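# Three arms set an enclosure upright in its bay

## Task

Get the enclosure resting upright on its base inside the marked bay, never letting it spin quickly along the way; then open all grippers and pull every arm away, so that the enclosure stays in place with no robot supporting it.

## Robot and tools

Robots: three identical i2rt Big YAM arms called arm1, arm2 and arm3. Each has six revolute joints, a two-finger gripper and a camera on the wrist. Feet are fixed in the shared scene frame (metres; origin on the floor, +z up; facing angle in degrees counter-clockwise from +x): arm1 at x=-0.99 y=+0.32 z=+0.36 facing -1; arm2 at x=-0.99 y=-0.32 z=+0.37 facing +1; arm3 at x=+0.88 y=+0.00 z=+0.66 facing +179. So arm1 and arm2 sit side by side on the -x side looking toward +x, and arm3 is opposite, higher, looking back toward -x. Reach is roughly 1.0 m from the joint1 axis.

Joints (radians unless noted; the +/- value is how close counts as arrived): joint1_rad -2.879 to 2.879 (+/-0.045), spins the arm about its foot, positive is counter-clockwise seen from above, 0 points the arm along the foot's facing. joint2_rad 0 to 3.141 (+/-0.14), shoulder; 0 has the upper arm lying back roughly flat, larger values raise it and carry it forward. joint3_rad 0 to 3.019 (+/-0.09), elbow; 0 is fully folded, larger opens it. joint4_rad -1.692 to 1.57 (+/-0.055), hand pitch, positive tilts fingers up. joint5_rad -1.57 to 1.57 (+/-0.03), sideways hand swing, positive toward the arm's right. joint6_rad -2.094 to 2.094 (+/-0.035), hand roll, positive clockwise viewed from behind the hand. gripper_m 0 to 0.093 metres (+/-0.003), the gap between fingertips; grip force tops out near 50-62 N per pad, lower on some units. With joints 1 and 6 at 0 and the hand level and forward, the wrist camera rides above the hand looking at the fingertips. The point hand is midway between the fingertips; its z axis runs along the fingers and the fingers close along its y axis.

execute_actions: argument actions is a list holding a single action or nothing. The action is an object keyed by robot name; each robot gets a "joints" object whose keys are joint names above with absolute target values (not offsets), in the units stated. Any joint or robot you omit may still be driving toward an earlier target. All listed motions begin at once and may finish at different moments; joints have unequal speeds, so the hand can take a wide curved route. Out-of-range values or unknown keys reject the whole call and nothing moves. Optional cameras: a list from arm1_cam_wrist, arm2_cam_wrist, arm3_cam_wrist, cam_high, cam_low, or "all"; omitted/null means all, [] means none. An empty actions list just reports state and images. Example: {"arm1": {"joints": {"gripper_m": 0.05}}, "arm2": {"joints": {"joint1_rad": 0.3}}}.

wait: seconds from 0 to 10; commands nothing new, returns state and images. zoom_image: camera name plus region [x0, y0, x1, y1] in pixels of that camera's latest full image, top-left origin, at most 504 by 504. read_manual: returns only licence text. finished_scene: pass the number of the scene being ended; it is final and reports success, so call it only after the enclosure is standing, released and the arms are clear.

Cameras: cam_high and cam_low are fixed in the room; the wrist cameras are fisheye and their poses follow from reported joint angles. Calibration matrices are supplied but may be off by a couple of degrees and millimetres; results list any camera whose numbers changed. The "pictures" line gives the image order.

Result lines: joint_positions gives current readings. joint_status says how each commanded motion of the last accepted action ended. "off_target": stopped short and may still be pushing. "contact_stop" or "time_out": the joint now holds where it stopped, except a timed-out joint may keep a target within 0.375, 0.375, 0.113, 0.225, 0.075, 0.3 rad (joints 1-6) and keep pushing, moving on its own if freed; on_its_own lists such joints, and "held at" is the held target, not the position. To relax a push, command the joint to its reported position. "joint command not followed" (with a "cause:" line) means a safety check refused that arm's joint targets (gripper targets still run); those joints show "not_followed" and may be retried automatically until new valid targets are sent. Tiny target changes may not move a joint. A loaded joint sags. MOTOR HOT appears at 85 °C; at 100 °C an OVER-TEMPERATURE FAULT drops the arm and its grip, and unfinished keys read "limit_stop_at_motor_heat" (resend those targets). If a result reports a stop, later motion calls in the same reply are skipped.

Avoid: squeezing two arms against each other (ends the run) and hard collisions; the anti-collision check can be late and ignores fingers, gripper bodies and wrist cameras. Arms do not stop on contact and can shove hard, which also heats motors, so do not hold loads or push longer than needed. Do not knock anything off the work area or to the floor, do not drop, slam or let the enclosure spin fast, and expect occasional brief pushes on loose objects. Arms do not wait for each other.

Each tool is called after "Emit:" by a JSON object that holds its "op" and its "data".

## Session

Emit:
{"op": "execute_actions", "data": {"actions": []}}

Scene clock: 0.00 s.
arm1.joint_positions: joint1_rad=+0.249 joint2_rad=+0.586 joint3_rad=+1.400 joint4_rad=-1.316 joint5_rad=-0.243 joint6_rad=-0.380 gripper_m=+0.094
arm1.joint_status: not commanded
arm1.hand: x=-0.7873 y=+0.4121 z=+0.9141 quat_wxyz=(-0.511, +0.319, -0.796, -0.067) (m; scene frame)
arm2.joint_positions: joint1_rad=-0.026 joint2_rad=+0.546 joint3_rad=+1.429 joint4_rad=-1.419 joint5_rad=-0.037 joint6_rad=+0.030 gripper_m=+0.095
arm2.joint_status: not commanded
arm2.hand: x=-0.7994 y=-0.3155 z=+0.9282 quat_wxyz=(-0.492, -0.007, -0.870, -0.022) (m; scene frame)
arm3.joint_positions: joint1_rad=-0.216 joint2_rad=+0.591 joint3_rad=+1.405 joint4_rad=-1.411 joint5_rad=-0.142 joint6_rad=+0.012 gripper_m=+0.094
arm3.joint_status: not commanded
arm3.hand: x=+0.6703 y=+0.0306 z=+1.2001 quat_wxyz=(+0.013, +0.879, -0.079, -0.471) (m; scene frame)
pictures: arm1_cam_wrist, arm2_cam_wrist, arm3_cam_wrist, cam_high, cam_low
Images, in order (width x height): arm1_cam_wrist 504x504, arm2_cam_wrist 504x504, arm3_cam_wrist 504x504, cam_high 504x504, cam_low 504x504.

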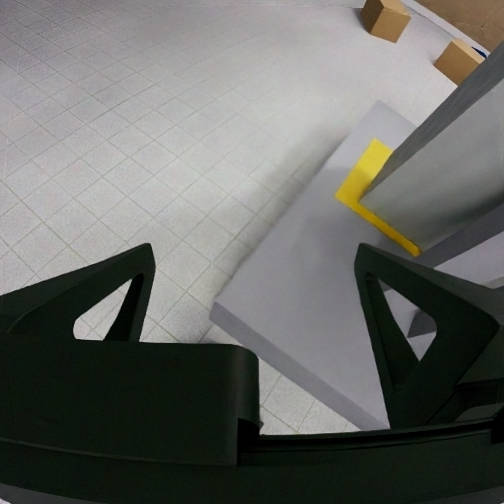

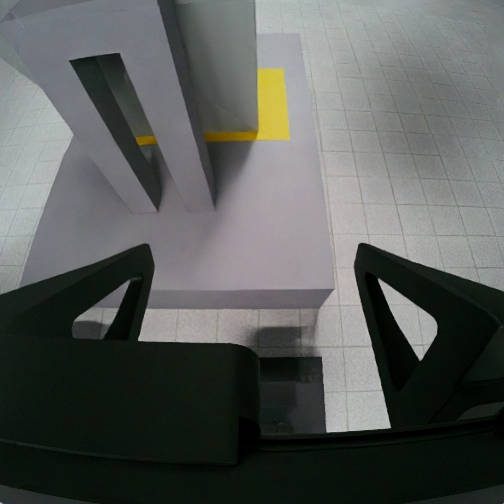

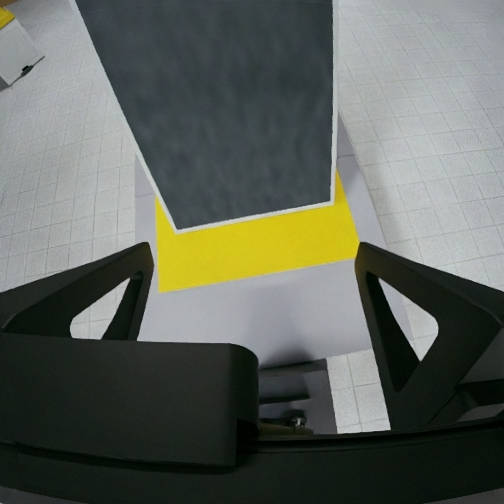

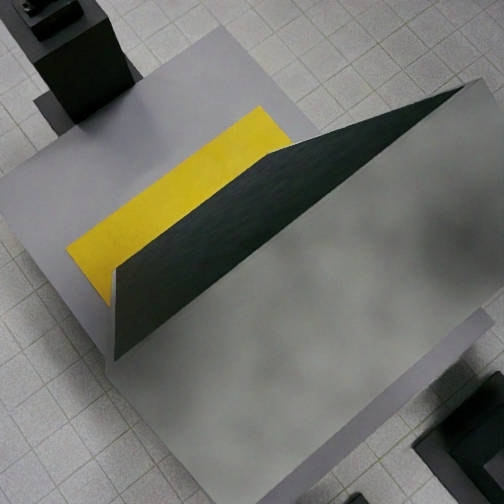

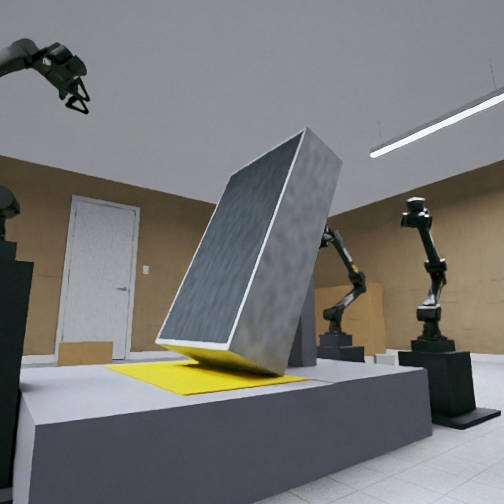

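Emit:
{"op": "execute_actions", "data": {"actions": [{"arm1":{"joints":{"joint1_rad":-0.17,"joint2_rad":1.25,"joint3_rad":1.381,"joint4_rad":-0.07,"joint5_rad":0,"joint6_rad":0,"gripper_m":0}},"arm2":{"joints":{"joint1_rad":0.17,"joint2_rad":1.25,"joint3_rad":1.381,"joint4_rad":-0.07,"joint5_rad":0,"joint6_rad":0,"gripper_m":0}},"arm3":{"joints":{"joint1_rad":0,"joint2_rad":1.353,"joint3_rad":1.157,"joint4_rad":0.196,"joint5_rad":0,"joint6_rad":0,"gripper_m":0}}}], "cameras": ["cam_low","arm1_cam_wrist","arm2_cam_wrist"]}}

Scene clock: 28.93 s.
arm1.joint_positions: joint1_rad=-0.166 joint2_rad=+1.254 joint3_rad=+1.362 joint4_rad=-0.096 joint5_rad=-0.002 joint6_rad=-0.015 gripper_m=+0.000
arm1.joint_status: all done
arm1.hand: x=-0.4042 y=+0.2159 z=+0.9111 quat_wxyz=(-0.708, -0.056, -0.701, +0.069) (m; scene frame)
arm2.joint_positions: joint1_rad=+0.159 joint2_rad=+1.247 joint3_rad=+1.370 joint4_rad=-0.092 joint5_rad=-0.002 joint6_rad=+0.010 gripper_m=+0.001
arm2.joint_status: all done
arm2.hand: x=-0.4053 y=-0.2160 z=+0.9376 quat_wxyz=(-0.714, +0.059, -0.695, -0.068) (m; scene frame)
arm3.joint_positions: joint1_rad=-0.003 joint2_rad=+1.365 joint3_rad=+1.150 joint4_rad=+0.177 joint5_rad=-0.004 joint6_rad=+0.012 gripper_m=+0.001
arm3.joint_status: all done
arm3.hand: x=+0.2492 y=+0.0201 z=+1.0865 quat_wxyz=(-0.001, +0.720, -0.015, -0.694) (m; scene frame)
pictures: arm1_cam_wrist, arm2_cam_wrist, cam_low
camera_calibration (this result's frames):
arm1_cam_wrist: T_world_to_cam=[[-0.175962, -0.98394, 0.0300015, 0.114818], [-0.582812, 0.0795685, -0.808702, 0.488424], [0.793327, -0.159786, -0.587453, 1.01295], [0, 0, 0, 1]] pos_world=[-0.498735, 0.235966, 0.986603]
arm2_cam_wrist: T_world_to_cam=[[0.176412, -0.98419, -0.0157629, -0.125139], [-0.554131, -0.086065, -0.827969, 0.537396], [0.813522, 0.154799, -0.560553, 1.00864], [0, 0, 0, 1]] pos_world=[-0.500689, -0.233046, 1.00837]
Images, in order (width x height): arm1_cam_wrist 504x504, arm2_cam_wrist 504x504, cam_low 504x504.

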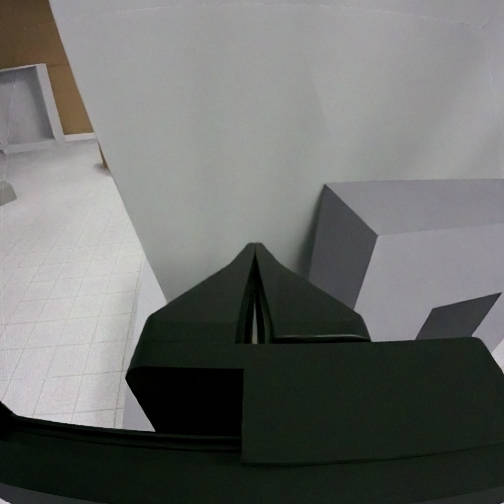

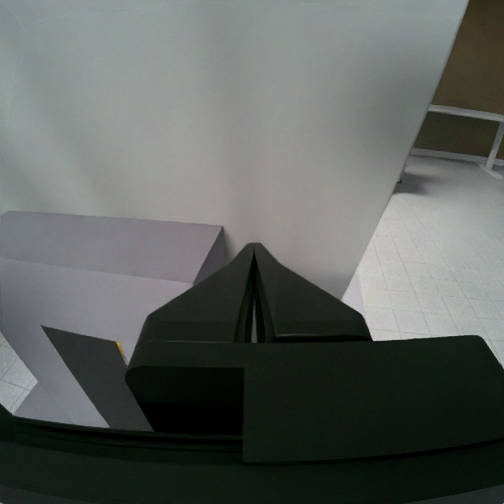

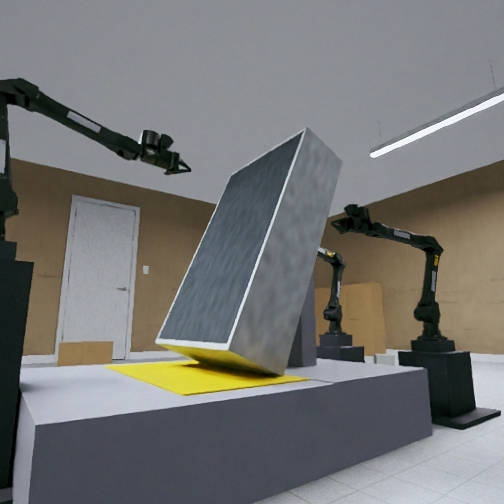

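Emit:
{"op": "execute_actions", "data": {"actions": [{"arm1":{"joints":{"joint1_rad":-0.14,"joint2_rad":1.6,"joint3_rad":1.71,"joint4_rad":-0.11}},"arm2":{"joints":{"joint1_rad":0.14,"joint2_rad":1.6,"joint3_rad":1.71,"joint4_rad":-0.11}},"arm3":{"joints":{"joint2_rad":1.794,"joint3_rad":1.678,"joint4_rad":0.116}}}], "cameras": ["cam_low"]}}

Scene clock: 32.57 s.
arm1.joint_positions: joint1_rad=-0.153 joint2_rad=+1.622 joint3_rad=+1.636 joint4_rad=-0.101 joint5_rad=-0.002 joint6_rad=-0.014 gripper_m=+0.000
arm1.joint_status: all done
arm1.hand: x=-0.2629 y=+0.2003 z=+0.8443 quat_wxyz=(-0.672, -0.054, -0.736, +0.061) (m; scene frame)
arm2.joint_positions: joint1_rad=+0.155 joint2_rad=+1.577 joint3_rad=+1.637 joint4_rad=-0.116 joint5_rad=-0.006 joint6_rad=+0.010 gripper_m=+0.001
arm2.joint_status: all done
arm2.hand: x=-0.2788 y=-0.1955 z=+0.8889 quat_wxyz=(-0.682, +0.061, -0.725, -0.065) (m; scene frame)
arm3.joint_positions: joint1_rad=-0.003 joint2_rad=+1.809 joint3_rad=+1.607 joint4_rad=+0.119 joint5_rad=-0.004 joint6_rad=+0.012 gripper_m=+0.001
arm3.joint_status: all done
arm3.hand: x=+0.0829 y=+0.0243 z=+1.0480 quat_wxyz=(-0.001, +0.735, -0.015, -0.678) (m; scene frame)
pictures: cam_low
Images, in order (width x height): cam_low 504x504.

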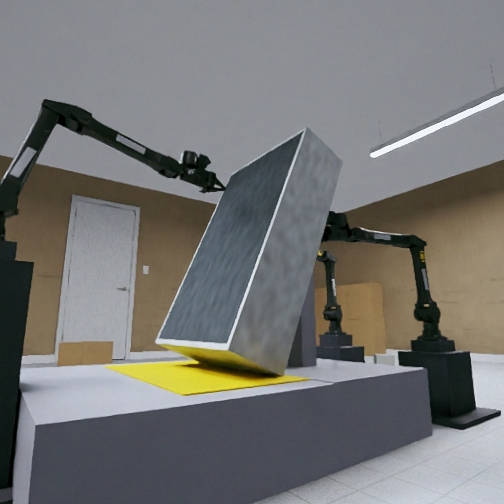

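Emit:
{"op": "execute_actions", "data": {"actions": [{"arm1":{"joints":{"joint2_rad":1.72,"joint3_rad":1.95,"joint4_rad":-0.13}},"arm2":{"joints":{"joint2_rad":1.74,"joint3_rad":1.95,"joint4_rad":-0.13}},"arm3":{"joints":{"joint3_rad":1.73}}}], "cameras": ["cam_low"]}}

Scene clock: 36.50 s.
arm1.joint_positions: joint1_rad=-0.147 joint2_rad=+1.735 joint3_rad=+1.883 joint4_rad=-0.154 joint5_rad=-0.002 joint6_rad=-0.014 gripper_m=+0.000
arm1.joint_status: all done
arm1.hand: x=-0.2242 y=+0.1983 z=+0.9029 quat_wxyz=(-0.702, -0.050, -0.708, +0.061) (m; scene frame)
arm2.joint_positions: joint1_rad=+0.147 joint2_rad=+1.736 joint3_rad=+1.888 joint4_rad=-0.152 joint5_rad=-0.002 joint6_rad=-0.007 gripper_m=+0.001
arm2.joint_status: all done
arm2.hand: x=-0.2226 y=-0.1928 z=+0.9217 quat_wxyz=(-0.703, +0.061, -0.706, -0.057) (m; scene frame)
arm3.joint_positions: joint1_rad=-0.003 joint2_rad=+1.729 joint3_rad=+1.662 joint4_rad=+0.104 joint5_rad=-0.002 joint6_rad=+0.012 gripper_m=+0.000
arm3.joint_status: all done
arm3.hand: x=+0.1039 y=+0.0248 z=+1.1395 quat_wxyz=(-0.002, +0.693, -0.015, -0.720) (m; scene frame)
pictures: cam_low
Images, in order (width x height): cam_low 504x504.

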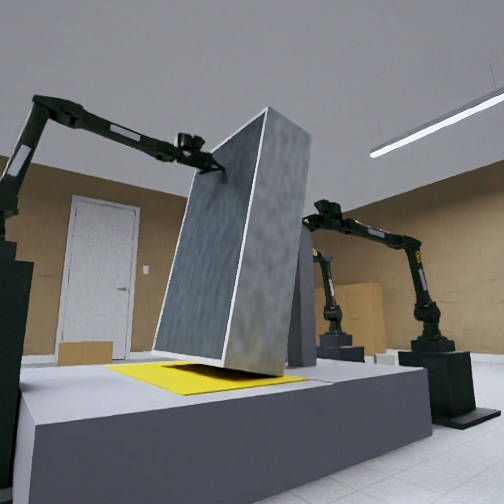

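Emit:
{"op": "execute_actions", "data": {"actions": [{"arm1":{"joints":{"joint2_rad":1.82,"joint3_rad":2.03,"joint4_rad":-0.15}},"arm2":{"joints":{"joint2_rad":1.82,"joint3_rad":2.03,"joint4_rad":-0.15}},"arm3":{"joints":{"joint2_rad":1.65,"joint3_rad":1.62}}}], "cameras": ["cam_low"]}}

Scene clock: 40.13 s.
arm1.joint_positions: joint1_rad=-0.147 joint2_rad=+1.825 joint3_rad=+1.968 joint4_rad=-0.154 joint5_rad=-0.002 joint6_rad=-0.014 gripper_m=+0.000
arm1.joint_status: all done
arm1.hand: x=-0.1923 y=+0.1932 z=+0.8867 quat_wxyz=(-0.700, -0.050, -0.710, +0.061) (m; scene frame)
arm2.joint_positions: joint1_rad=+0.147 joint2_rad=+1.797 joint3_rad=+1.975 joint4_rad=-0.152 joint5_rad=-0.002 joint6_rad=-0.007 gripper_m=+0.001
arm2.joint_status: all done
arm2.hand: x=-0.2025 y=-0.1894 z=+0.9289 quat_wxyz=(-0.712, +0.061, -0.697, -0.058) (m; scene frame)
arm3.joint_positions: joint1_rad=-0.003 joint2_rad=+1.525 joint3_rad=+1.609 joint4_rad=+0.106 joint5_rad=-0.001 joint6_rad=+0.012 gripper_m=+0.000
arm3.joint_status: all done
arm3.hand: x=+0.1851 y=+0.0237 z=+1.2528 quat_wxyz=(-0.003, +0.636, -0.015, -0.771) (m; scene frame)
pictures: cam_low
Images, in order (width x height): cam_low 504x504.

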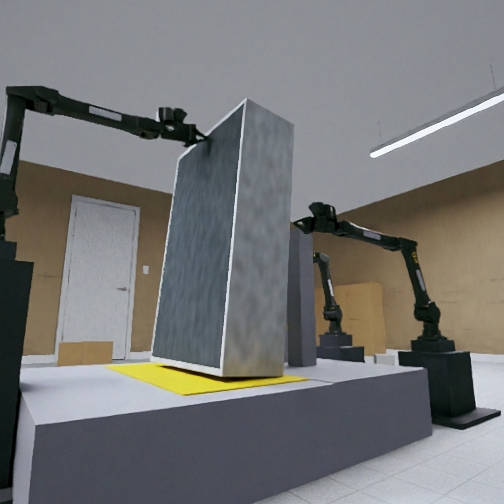

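Emit:
{"op": "execute_actions", "data": {"actions": [{"arm3":{"joints":{"joint2_rad":1.47,"joint3_rad":1.5}}}], "cameras": ["cam_low"]}}

Emit:
{"op": "execute_actions", "data": {"actions": [{"arm3":{"joints":{"joint2_rad":1.38,"joint3_rad":1.38}}}], "cameras": ["cam_low"]}}

Scene clock: 44.43 s.
arm1.joint_positions: joint1_rad=-0.147 joint2_rad=+1.825 joint3_rad=+1.968 joint4_rad=-0.154 joint5_rad=-0.002 joint6_rad=-0.014 gripper_m=+0.000
arm1.joint_status: not commanded
arm1.hand: x=-0.1923 y=+0.1932 z=+0.8867 quat_wxyz=(-0.700, -0.050, -0.710, +0.061) (m; scene frame)
arm2.joint_positions: joint1_rad=+0.147 joint2_rad=+1.797 joint3_rad=+1.975 joint4_rad=-0.152 joint5_rad=-0.002 joint6_rad=-0.007 gripper_m=+0.001
arm2.joint_status: not commanded
arm2.hand: x=-0.2025 y=-0.1894 z=+0.9289 quat_wxyz=(-0.712, +0.061, -0.697, -0.058) (m; scene frame)
arm3.joint_positions: joint1_rad=-0.004 joint2_rad=+1.379 joint3_rad=+1.508 joint4_rad=+0.157 joint5_rad=+0.004 joint6_rad=+0.012 gripper_m=+0.000
arm3.joint_status: all done
arm3.hand: x=+0.2486 y=+0.0234 z=+1.2962 quat_wxyz=(-0.005, +0.598, -0.016, -0.801) (m; scene frame)
pictures: cam_low
Images, in order (width x height): cam_low 504x504.

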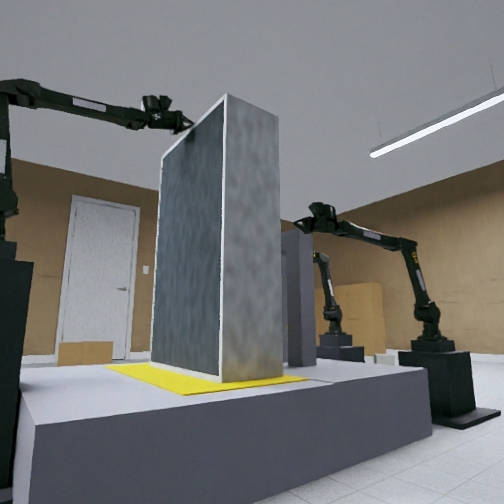

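Scene clock: 45.17 s.
arm1.joint_positions: joint1_rad=-0.147 joint2_rad=+1.825 joint3_rad=+1.968 joint4_rad=-0.154 joint5_rad=-0.002 joint6_rad=-0.014 gripper_m=+0.000
arm1.joint_status: not commanded
arm1.hand: x=-0.1923 y=+0.1932 z=+0.8867 quat_wxyz=(-0.700, -0.050, -0.710, +0.061) (m; scene frame)
arm2.joint_positions: joint1_rad=+0.147 joint2_rad=+1.797 joint3_rad=+1.975 joint4_rad=-0.152 joint5_rad=-0.002 joint6_rad=-0.007 gripper_m=+0.001
arm2.joint_status: not commanded
arm2.hand: x=-0.2025 y=-0.1894 z=+0.9289 quat_wxyz=(-0.712, +0.061, -0.697, -0.058) (m; scene frame)
arm3.joint_positions: joint1_rad=-0.004 joint2_rad=+1.323 joint3_rad=+1.431 joint4_rad=+0.157 joint5_rad=+0.004 joint6_rad=+0.012 gripper_m=+0.000
arm3.joint_status: all done
arm3.hand: x=+0.2677 y=+0.0227 z=+1.2821 quat_wxyz=(-0.005, +0.607, -0.016, -0.795) (m; scene frame)
pictures: cam_low
Images, in order (width x height): cam_low 504x504.

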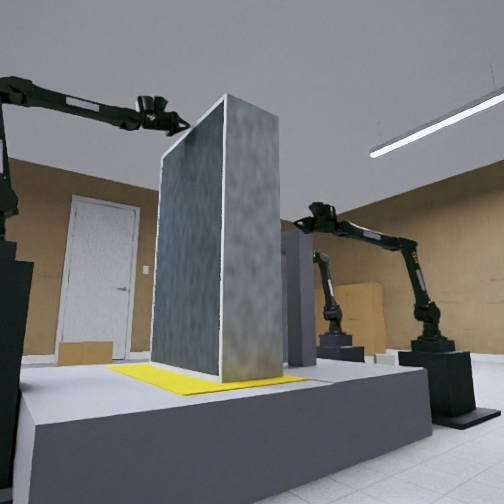

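Standing, on yellow. Retreat.

Emit:
{"op": "execute_actions", "data": {"actions": [{"arm1":{"joints":{"joint2_rad":1.0,"joint3_rad":1.2}},"arm2":{"joints":{"joint2_rad":1.0,"joint3_rad":1.2}},"arm3":{"joints":{"joint2_rad":0.9,"joint3_rad":1.1}}}], "cameras": ["cam_low","cam_high"]}}

Emit:
{"op": "finished_scene", "data": {"scene": 1}}

Scene clock: 49.27 s.
arm1.joint_positions: joint1_rad=-0.147 joint2_rad=+1.005 joint3_rad=+1.198 joint4_rad=-0.154 joint5_rad=-0.002 joint6_rad=-0.014 gripper_m=+0.000
arm1.joint_status: all done
arm1.hand: x=-0.4982 y=+0.2425 z=+0.9249 quat_wxyz=(-0.717, -0.048, -0.692, +0.063) (m; scene frame)
arm2.joint_positions: joint1_rad=+0.147 joint2_rad=+1.001 joint3_rad=+1.205 joint4_rad=-0.152 joint5_rad=-0.002 joint6_rad=-0.007 gripper_m=+0.001
arm2.joint_status: all done
arm2.hand: x=-0.4986 y=-0.2389 z=+0.9477 quat_wxyz=(-0.721, +0.060, -0.688, -0.058) (m; scene frame)
arm3.joint_positions: joint1_rad=-0.004 joint2_rad=+0.908 joint3_rad=+1.095 joint4_rad=+0.114 joint5_rad=+0.004 joint6_rad=+0.012 gripper_m=+0.000
arm3.joint_status: all done
arm3.hand: x=+0.4269 y=+0.0183 z=+1.2767 quat_wxyz=(-0.005, +0.592, -0.016, -0.805) (m; scene frame)
pictures: cam_high, cam_low
Images, in order (width x height): cam_high 504x504, cam_low 504x504.

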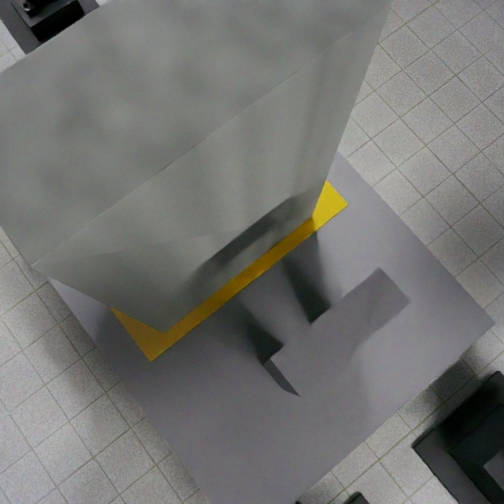

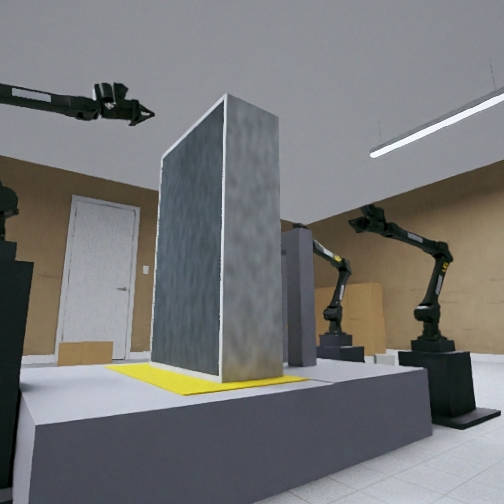

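The scene is finished: the task was done.


## Next scene

The same job, from a new start.

Emit:
{"op": "execute_actions", "data": {"actions": []}}

Scene clock: 0.00 s.
arm1.joint_positions: joint1_rad=+0.048 joint2_rad=+0.565 joint3_rad=+1.331 joint4_rad=-1.380 joint5_rad=-0.017 joint6_rad=-0.255 gripper_m=+0.094
arm1.joint_status: not commanded
arm1.hand: x=-0.7747 y=+0.3315 z=+0.8697 quat_wxyz=(-0.458, +0.133, -0.878, +0.044) (m; scene frame)
arm2.joint_positions: joint1_rad=-0.369 joint2_rad=+0.516 joint3_rad=+1.427 joint4_rad=-1.459 joint5_rad=+0.143 joint6_rad=-0.004 gripper_m=+0.095
arm2.joint_status: not commanded
arm2.hand: x=-0.8370 y=-0.4016 z=+0.9244 quat_wxyz=(-0.467, -0.184, -0.852, +0.148) (m; scene frame)
arm3.joint_positions: joint1_rad=+0.047 joint2_rad=+0.533 joint3_rad=+1.456 joint4_rad=-1.379 joint5_rad=+0.226 joint6_rad=+0.266 gripper_m=+0.094
arm3.joint_status: not commanded
arm3.hand: x=+0.7010 y=+0.0394 z=+1.2414 quat_wxyz=(-0.015, +0.829, -0.163, -0.534) (m; scene frame)
pictures: arm1_cam_wrist, arm2_cam_wrist, arm3_cam_wrist, cam_high, cam_low
camera_calibration (this result's frames):
arm1_cam_wrist: T_world_to_cam=[[0.200269, -0.957164, 0.209115, 0.291355], [-0.922302, -0.256191, -0.289354, -0.373605], [0.330532, -0.134918, -0.934101, 1.23566], [0, 0, 0, 1]] pos_world=[-0.811353, 0.349874, 0.985205]
arm2_cam_wrist: T_world_to_cam=[[-0.456212, -0.886482, 0.0775904, -0.808381], [-0.832776, 0.394586, -0.388313, -0.175355], [0.313616, -0.241768, -0.918255, 1.13416], [0, 0, 0, 1]] pos_world=[-0.870515, -0.373218, 1.03608]
arm3_cam_wrist: T_world_to_cam=[[0.296951, 0.945269, -0.13523, -0.0785005], [0.821546, -0.325091, -0.468378, 0.020628], [-0.486705, 0.0279879, -0.873118, 1.54443], [0, 0, 0, 1]] pos_world=[0.758044, 0.0376849, 1.34751]
Images, in order (width x height): arm1_cam_wrist 504x504, arm2_cam_wrist 504x504, arm3_cam_wrist 504x504, cam_high 504x504, cam_low 504x504.

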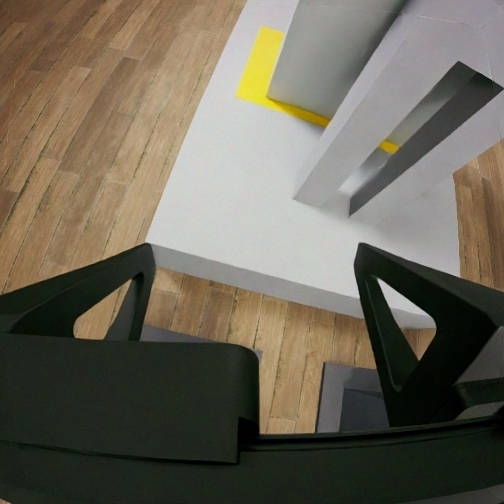

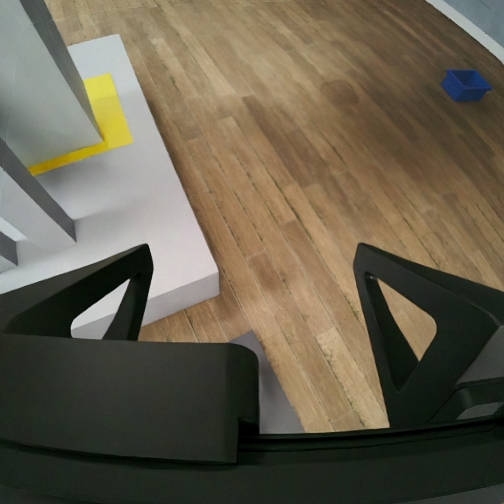

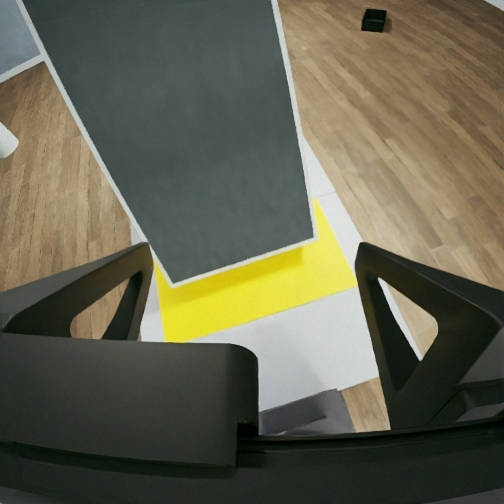

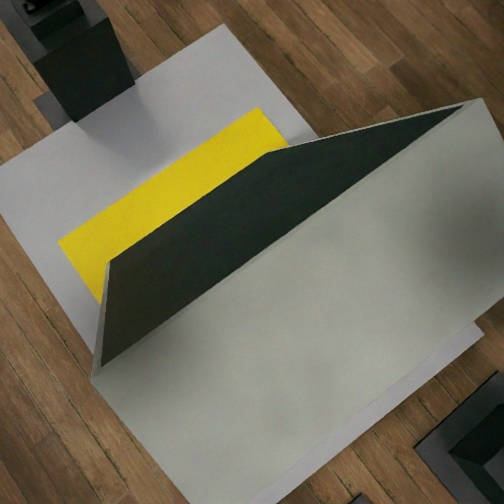

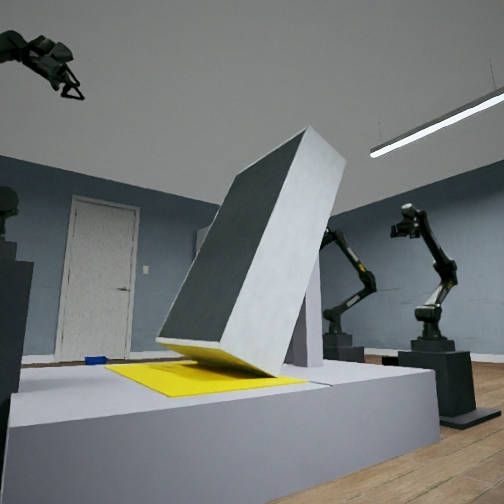

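Nearly identical; repeat, with arm3 a bit lower.

Emit:
{"op": "execute_actions", "data": {"actions": [{"arm1":{"joints":{"joint1_rad":-0.16,"joint2_rad":1.2,"joint3_rad":1.381,"joint4_rad":-0.07,"joint5_rad":0,"joint6_rad":0,"gripper_m":0}},"arm2":{"joints":{"joint1_rad":0.16,"joint2_rad":1.2,"joint3_rad":1.381,"joint4_rad":-0.07,"joint5_rad":0,"joint6_rad":0,"gripper_m":0}},"arm3":{"joints":{"joint1_rad":0,"joint2_rad":1.353,"joint3_rad":1.157,"joint4_rad":0.196,"joint5_rad":0,"joint6_rad":0,"gripper_m":0}}}], "cameras": []}}

Emit:
{"op": "execute_actions", "data": {"actions": [{"arm1":{"joints":{"joint1_rad":-0.14,"joint2_rad":1.56,"joint3_rad":1.71,"joint4_rad":-0.11}},"arm2":{"joints":{"joint1_rad":0.14,"joint2_rad":1.56,"joint3_rad":1.71,"joint4_rad":-0.11}},"arm3":{"joints":{"joint2_rad":1.794,"joint3_rad":1.678,"joint4_rad":0.116}}}], "cameras": ["cam_low"]}}

Scene clock: 5.80 s.
arm1.joint_positions: joint1_rad=-0.150 joint2_rad=+1.210 joint3_rad=+1.346 joint4_rad=-0.098 joint5_rad=-0.002 joint6_rad=-0.013 gripper_m=+0.000
arm1.joint_status: all done
arm1.hand: x=-0.4206 y=+0.2284 z=+0.9253 quat_wxyz=(-0.717, -0.050, -0.692, +0.063) (m; scene frame)
arm2.joint_positions: joint1_rad=+0.155 joint2_rad=+1.195 joint3_rad=+1.376 joint4_rad=-0.092 joint5_rad=+0.001 joint6_rad=-0.004 gripper_m=+0.001
arm2.joint_status: all done
arm2.hand: x=-0.4278 y=-0.2226 z=+0.9698 quat_wxyz=(-0.734, +0.060, -0.674, -0.062) (m; scene frame)
arm3.joint_positions: joint1_rad=+0.008 joint2_rad=+1.363 joint3_rad=+1.151 joint4_rad=+0.177 joint5_rad=+0.004 joint6_rad=+0.016 gripper_m=+0.001
arm3.joint_status: all done
arm3.hand: x=+0.2499 y=+0.0145 z=+1.0885 quat_wxyz=(+0.001, +0.719, -0.015, -0.695) (m; scene frame)
pictures: none
No camera images: the call's "cameras" was empty. Leave "cameras" out to get every camera's image.

Scene clock: 7.23 s.
arm1.joint_positions: joint1_rad=-0.150 joint2_rad=+1.582 joint3_rad=+1.638 joint4_rad=-0.100 joint5_rad=-0.002 joint6_rad=-0.013 gripper_m=+0.000
arm1.joint_status: all done
arm1.hand: x=-0.2774 y=+0.2048 z=+0.8744 quat_wxyz=(-0.688, -0.052, -0.721, +0.061) (m; scene frame)
arm2.joint_positions: joint1_rad=+0.155 joint2_rad=+1.509 joint3_rad=+1.625 joint4_rad=-0.122 joint5_rad=-0.011 joint6_rad=-0.004 gripper_m=+0.001
arm2.joint_status: all done
arm2.hand: x=-0.3058 y=-0.1989 z=+0.9268 quat_wxyz=(-0.701, +0.067, -0.707, -0.064) (m; scene frame)
arm3.joint_positions: joint1_rad=+0.008 joint2_rad=+1.805 joint3_rad=+1.606 joint4_rad=+0.118 joint5_rad=+0.004 joint6_rad=+0.016 gripper_m=+0.001
arm3.joint_status: all done
arm3.hand: x=+0.0837 y=+0.0169 z=+1.0493 quat_wxyz=(+0.001, +0.735, -0.016, -0.678) (m; scene frame)
pictures: cam_low
Images, in order (width x height): cam_low 504x504.

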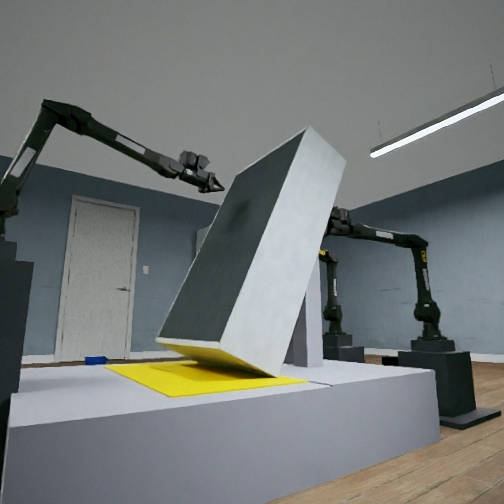

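Emit:
{"op": "execute_actions", "data": {"actions": [{"arm1":{"joints":{"joint2_rad":1.66,"joint3_rad":1.85,"joint4_rad":-0.13}},"arm2":{"joints":{"joint2_rad":1.66,"joint3_rad":1.85,"joint4_rad":-0.13}}}], "cameras": ["cam_low"]}}

Emit:
{"op": "execute_actions", "data": {"actions": [{"arm1":{"joints":{"joint2_rad":1.73,"joint3_rad":1.96}},"arm2":{"joints":{"joint2_rad":1.74,"joint3_rad":1.96}}}], "cameras": ["cam_low"]}}

Scene clock: 10.37 s.
arm1.joint_positions: joint1_rad=-0.148 joint2_rad=+1.656 joint3_rad=+1.772 joint4_rad=-0.130 joint5_rad=-0.002 joint6_rad=-0.010 gripper_m=+0.000
arm1.joint_status: all done
arm1.hand: x=-0.2512 y=+0.2024 z=+0.8978 quat_wxyz=(-0.699, -0.052, -0.711, +0.059) (m; scene frame)
arm2.joint_positions: joint1_rad=+0.150 joint2_rad=+1.622 joint3_rad=+1.784 joint4_rad=-0.157 joint5_rad=-0.001 joint6_rad=-0.004 gripper_m=+0.001
arm2.joint_status: all done
arm2.hand: x=-0.2648 y=-0.1971 z=+0.9389 quat_wxyz=(-0.705, +0.061, -0.704, -0.059) (m; scene frame)
arm3.joint_positions: joint1_rad=+0.008 joint2_rad=+1.805 joint3_rad=+1.606 joint4_rad=+0.118 joint5_rad=+0.004 joint6_rad=+0.016 gripper_m=+0.001
arm3.joint_status: not commanded
arm3.hand: x=+0.0837 y=+0.0169 z=+1.0493 quat_wxyz=(+0.001, +0.735, -0.016, -0.678) (m; scene frame)
pictures: cam_low
Images, in order (width x height): cam_low 504x504.

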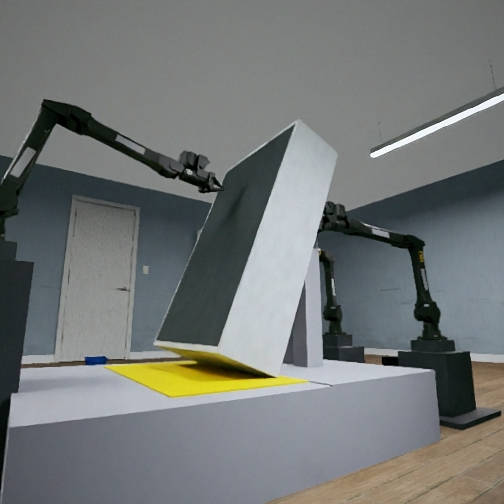

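Scene clock: 11.83 s.
arm1.joint_positions: joint1_rad=-0.144 joint2_rad=+1.721 joint3_rad=+1.882 joint4_rad=-0.132 joint5_rad=-0.002 joint6_rad=-0.007 gripper_m=+0.000
arm1.joint_status: all done
arm1.hand: x=-0.2295 y=+0.2021 z=+0.9182 quat_wxyz=(-0.715, -0.050, -0.695, +0.059) (m; scene frame)
arm2.joint_positions: joint1_rad=+0.147 joint2_rad=+1.716 joint3_rad=+1.896 joint4_rad=-0.157 joint5_rad=+0.001 joint6_rad=-0.004 gripper_m=+0.001
arm2.joint_status: all done
arm2.hand: x=-0.2313 y=-0.1948 z=+0.9401 quat_wxyz=(-0.711, +0.059, -0.698, -0.057) (m; scene frame)
arm3.joint_positions: joint1_rad=+0.008 joint2_rad=+1.805 joint3_rad=+1.606 joint4_rad=+0.118 joint5_rad=+0.004 joint6_rad=+0.016 gripper_m=+0.001
arm3.joint_status: not commanded
arm3.hand: x=+0.0837 y=+0.0169 z=+1.0493 quat_wxyz=(+0.001, +0.735, -0.016, -0.678) (m; scene frame)
pictures: cam_low
Images, in order (width x height): cam_low 504x504.

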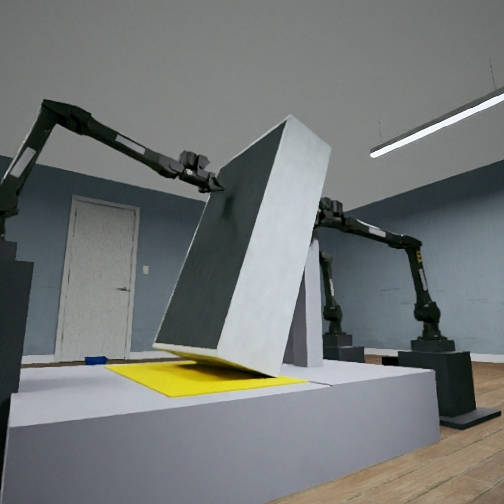

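Emit:
{"op": "execute_actions", "data": {"actions": [{"arm1":{"joints":{"joint2_rad":1.83,"joint3_rad":2.07,"joint4_rad":-0.16}},"arm2":{"joints":{"joint2_rad":1.84,"joint3_rad":2.07,"joint4_rad":-0.16}}}], "cameras": ["cam_low"]}}

Scene clock: 15.07 s.
arm1.joint_positions: joint1_rad=-0.140 joint2_rad=+1.808 joint3_rad=+2.009 joint4_rad=-0.143 joint5_rad=-0.002 joint6_rad=-0.007 gripper_m=+0.000
arm1.joint_status: all done
arm1.hand: x=-0.2014 y=+0.2008 z=+0.9285 quat_wxyz=(-0.725, -0.048, -0.685, +0.058) (m; scene frame)
arm2.joint_positions: joint1_rad=+0.144 joint2_rad=+1.822 joint3_rad=+2.011 joint4_rad=-0.177 joint5_rad=+0.003 joint6_rad=-0.004 gripper_m=+0.001
arm2.joint_status: all done
arm2.hand: x=-0.1940 y=-0.1907 z=+0.9254 quat_wxyz=(-0.707, +0.058, -0.702, -0.056) (m; scene frame)
arm3.joint_positions: joint1_rad=+0.008 joint2_rad=+1.769 joint3_rad=+1.612 joint4_rad=+0.105 joint5_rad=+0.003 joint6_rad=+0.016 gripper_m=+0.000
arm3.joint_status: not commanded
arm3.hand: x=+0.0932 y=+0.0168 z=+1.0781 quat_wxyz=(+0.002, +0.725, -0.015, -0.689) (m; scene frame)
pictures: cam_low
Images, in order (width x height): cam_low 504x504.

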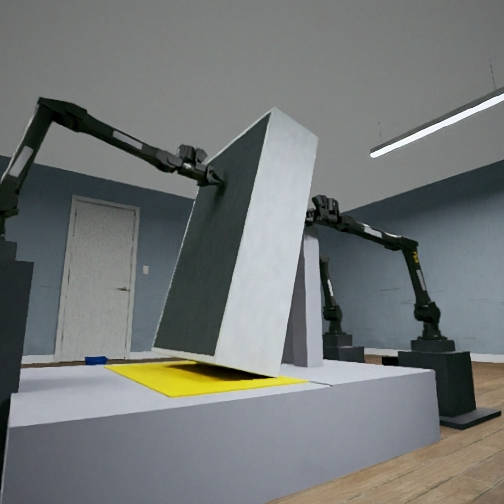

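Now in contact with arm3. Coordinate small steps.

Emit:
{"op": "execute_actions", "data": {"actions": [{"arm1":{"joints":{"joint2_rad":1.9,"joint3_rad":2.16,"joint4_rad":-0.19}},"arm2":{"joints":{"joint2_rad":1.91,"joint3_rad":2.16,"joint4_rad":-0.19}},"arm3":{"joints":{"joint2_rad":1.7,"joint3_rad":1.6}}}], "cameras": ["cam_low"]}}

Scene clock: 18.20 s.
arm1.joint_positions: joint1_rad=-0.137 joint2_rad=+1.872 joint3_rad=+2.103 joint4_rad=-0.168 joint5_rad=-0.002 joint6_rad=-0.007 gripper_m=+0.000
arm1.joint_status: all done
arm1.hand: x=-0.1814 y=+0.1997 z=+0.9295 quat_wxyz=(-0.726, -0.047, -0.684, +0.057) (m; scene frame)
arm2.joint_positions: joint1_rad=+0.144 joint2_rad=+1.882 joint3_rad=+2.096 joint4_rad=-0.177 joint5_rad=+0.003 joint6_rad=-0.004 gripper_m=+0.001
arm2.joint_status: all done
arm2.hand: x=-0.1755 y=-0.1876 z=+0.9306 quat_wxyz=(-0.716, +0.057, -0.693, -0.056) (m; scene frame)
arm3.joint_positions: joint1_rad=+0.008 joint2_rad=+1.621 joint3_rad=+1.597 joint4_rad=+0.105 joint5_rad=+0.002 joint6_rad=+0.016 gripper_m=+0.000
arm3.joint_status: all done
arm3.hand: x=+0.1434 y=+0.0167 z=+1.1779 quat_wxyz=(+0.002, +0.678, -0.015, -0.735) (m; scene frame)
pictures: cam_low
Images, in order (width x height): cam_low 504x504.

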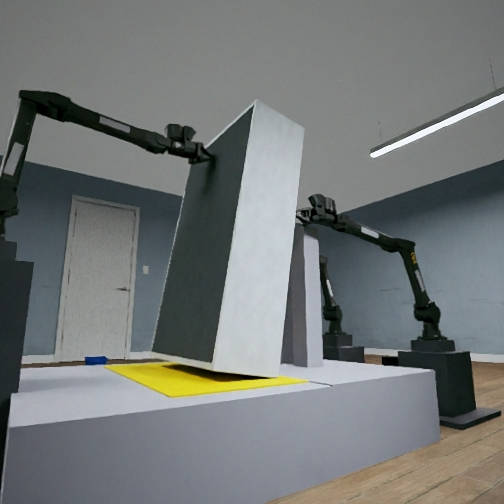

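Emit:
{"op": "execute_actions", "data": {"actions": [{"arm3":{"joints":{"joint2_rad":1.6,"joint3_rad":1.47,"joint4_rad":0.14}}}], "cameras": ["cam_low"]}}

Emit:
{"op": "execute_actions", "data": {"actions": [{"arm3":{"joints":{"joint2_rad":1.5,"joint3_rad":1.34,"joint4_rad":0.16}}}], "cameras": ["cam_low"]}}

Scene clock: 21.30 s.
arm1.joint_positions: joint1_rad=-0.137 joint2_rad=+1.872 joint3_rad=+2.103 joint4_rad=-0.168 joint5_rad=-0.002 joint6_rad=-0.007 gripper_m=+0.000
arm1.joint_status: not commanded
arm1.hand: x=-0.1814 y=+0.1997 z=+0.9295 quat_wxyz=(-0.726, -0.047, -0.684, +0.057) (m; scene frame)
arm2.joint_positions: joint1_rad=+0.144 joint2_rad=+1.882 joint3_rad=+2.096 joint4_rad=-0.177 joint5_rad=+0.003 joint6_rad=-0.004 gripper_m=+0.001
arm2.joint_status: not commanded
arm2.hand: x=-0.1755 y=-0.1876 z=+0.9306 quat_wxyz=(-0.716, +0.057, -0.693, -0.056) (m; scene frame)
arm3.joint_positions: joint1_rad=+0.008 joint2_rad=+1.493 joint3_rad=+1.436 joint4_rad=+0.116 joint5_rad=-0.001 joint6_rad=+0.016 gripper_m=+0.000
arm3.joint_status: all done
arm3.hand: x=+0.1920 y=+0.0152 z=+1.1679 quat_wxyz=(+0.003, +0.686, -0.013, -0.728) (m; scene frame)
pictures: cam_low
Images, in order (width x height): cam_low 504x504.

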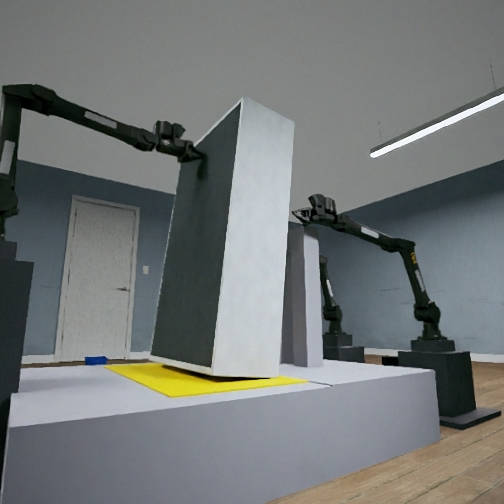

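Scene clock: 22.37 s.
arm1.joint_positions: joint1_rad=-0.137 joint2_rad=+1.872 joint3_rad=+2.103 joint4_rad=-0.168 joint5_rad=-0.002 joint6_rad=-0.007 gripper_m=+0.000
arm1.joint_status: not commanded
arm1.hand: x=-0.1814 y=+0.1997 z=+0.9295 quat_wxyz=(-0.726, -0.047, -0.684, +0.057) (m; scene frame)
arm2.joint_positions: joint1_rad=+0.144 joint2_rad=+1.882 joint3_rad=+2.096 joint4_rad=-0.177 joint5_rad=+0.003 joint6_rad=-0.004 gripper_m=+0.001
arm2.joint_status: not commanded
arm2.hand: x=-0.1755 y=-0.1876 z=+0.9306 quat_wxyz=(-0.716, +0.057, -0.693, -0.056) (m; scene frame)
arm3.joint_positions: joint1_rad=+0.008 joint2_rad=+1.372 joint3_rad=+1.290 joint4_rad=+0.124 joint5_rad=-0.004 joint6_rad=+0.016 gripper_m=+0.000
arm3.joint_status: all done
arm3.hand: x=+0.2390 y=+0.0134 z=+1.1567 quat_wxyz=(+0.004, +0.691, -0.012, -0.722) (m; scene frame)
pictures: cam_low
Images, in order (width x height): cam_low 504x504.

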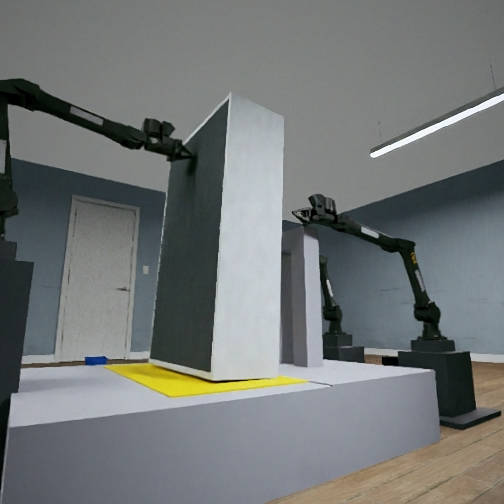

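Emit:
{"op": "execute_actions", "data": {"actions": [{"arm3":{"joints":{"joint2_rad":1.4,"joint3_rad":1.21,"joint4_rad":0.18}}}], "cameras": ["cam_low"]}}

Emit:
{"op": "execute_actions", "data": {"actions": [{"arm3":{"joints":{"joint2_rad":1.26,"joint3_rad":1.1}}}], "cameras": ["cam_low"]}}

Emit:
{"op": "execute_actions", "data": {"actions": [{"arm1":{"joints":{"joint2_rad":1.0,"joint3_rad":1.2}},"arm2":{"joints":{"joint2_rad":1.0,"joint3_rad":1.2}},"arm3":{"joints":{"joint2_rad":0.8,"joint3_rad":0.9}}}], "cameras": ["cam_low","cam_high"]}}

Scene clock: 29.10 s.
arm1.joint_positions: joint1_rad=-0.137 joint2_rad=+1.872 joint3_rad=+2.103 joint4_rad=-0.168 joint5_rad=-0.002 joint6_rad=-0.007 gripper_m=+0.000
arm1.joint_status: not commanded
arm1.hand: x=-0.1814 y=+0.1997 z=+0.9295 quat_wxyz=(-0.726, -0.047, -0.684, +0.057) (m; scene frame)
arm2.joint_positions: joint1_rad=+0.144 joint2_rad=+1.882 joint3_rad=+2.096 joint4_rad=-0.177 joint5_rad=+0.003 joint6_rad=-0.004 gripper_m=+0.001
arm2.joint_status: not commanded
arm2.hand: x=-0.1755 y=-0.1876 z=+0.9306 quat_wxyz=(-0.716, +0.057, -0.693, -0.056) (m; scene frame)
arm3.joint_positions: joint1_rad=+0.010 joint2_rad=+1.268 joint3_rad=+1.158 joint4_rad=+0.162 joint5_rad=-0.005 joint6_rad=+0.016 gripper_m=+0.000
arm3.joint_status: all done
arm3.hand: x=+0.2801 y=+0.0118 z=+1.1450 quat_wxyz=(+0.005, +0.688, -0.011, -0.725) (m; scene frame)
pictures: cam_low
Images, in order (width x height): cam_low 504x504.

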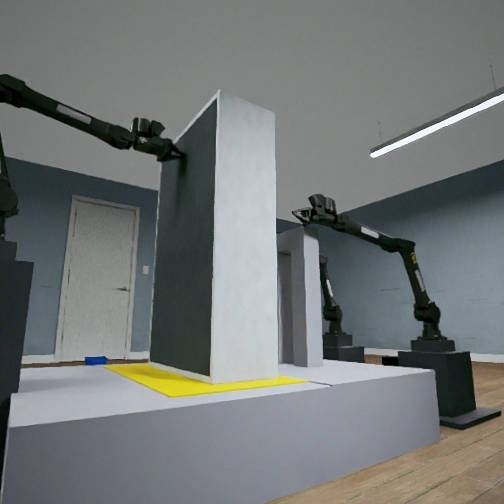

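Scene clock: 29.90 s.
arm1.joint_positions: joint1_rad=-0.137 joint2_rad=+1.872 joint3_rad=+2.103 joint4_rad=-0.168 joint5_rad=-0.002 joint6_rad=-0.007 gripper_m=+0.000
arm1.joint_status: not commanded
arm1.hand: x=-0.1814 y=+0.1997 z=+0.9295 quat_wxyz=(-0.726, -0.047, -0.684, +0.057) (m; scene frame)
arm2.joint_positions: joint1_rad=+0.144 joint2_rad=+1.882 joint3_rad=+2.096 joint4_rad=-0.177 joint5_rad=+0.003 joint6_rad=-0.004 gripper_m=+0.001
arm2.joint_status: not commanded
arm2.hand: x=-0.1755 y=-0.1876 z=+0.9306 quat_wxyz=(-0.716, +0.057, -0.693, -0.056) (m; scene frame)
arm3.joint_positions: joint1_rad=+0.010 joint2_rad=+1.258 joint3_rad=+1.109 joint4_rad=+0.170 joint5_rad=-0.004 joint6_rad=+0.015 gripper_m=+0.000
arm3.joint_status: all done
arm3.hand: x=+0.2856 y=+0.0117 z=+1.1227 quat_wxyz=(+0.005, +0.699, -0.012, -0.715) (m; scene frame)
pictures: cam_low
Images, in order (width x height): cam_low 504x504.

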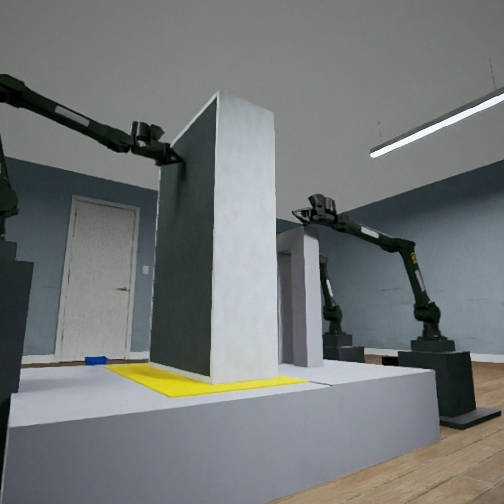

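Scene clock: 31.67 s.
arm1.joint_positions: joint1_rad=-0.137 joint2_rad=+1.007 joint3_rad=+1.195 joint4_rad=-0.180 joint5_rad=-0.002 joint6_rad=-0.007 gripper_m=+0.000
arm1.joint_status: all done
arm1.hand: x=-0.4964 y=+0.2474 z=+0.9157 quat_wxyz=(-0.707, -0.048, -0.703, +0.055) (m; scene frame)
arm2.joint_positions: joint1_rad=+0.144 joint2_rad=+1.004 joint3_rad=+1.209 joint4_rad=-0.181 joint5_rad=+0.003 joint6_rad=-0.004 gripper_m=+0.001
arm2.joint_status: all done
arm2.hand: x=-0.4974 y=-0.2406 z=+0.9421 quat_wxyz=(-0.712, +0.057, -0.698, -0.056) (m; scene frame)
arm3.joint_positions: joint1_rad=+0.010 joint2_rad=+0.803 joint3_rad=+0.902 joint4_rad=+0.176 joint5_rad=-0.004 joint6_rad=+0.015 gripper_m=+0.000
arm3.joint_status: all done
arm3.hand: x=+0.4546 y=+0.0101 z=+1.2165 quat_wxyz=(+0.004, +0.603, -0.010, -0.798) (m; scene frame)
pictures: cam_high, cam_low
Images, in order (width x height): cam_high 504x504, cam_low 504x504.

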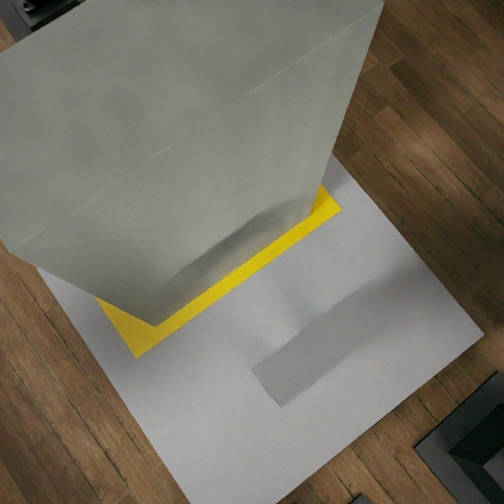

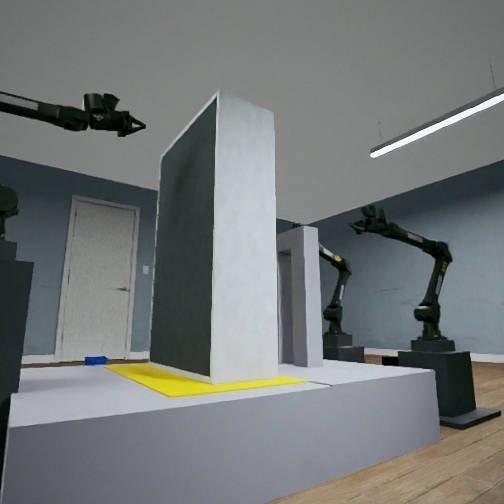

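Emit:
{"op": "finished_scene", "data": {"scene": 2}}

The scene is finished: the task was done.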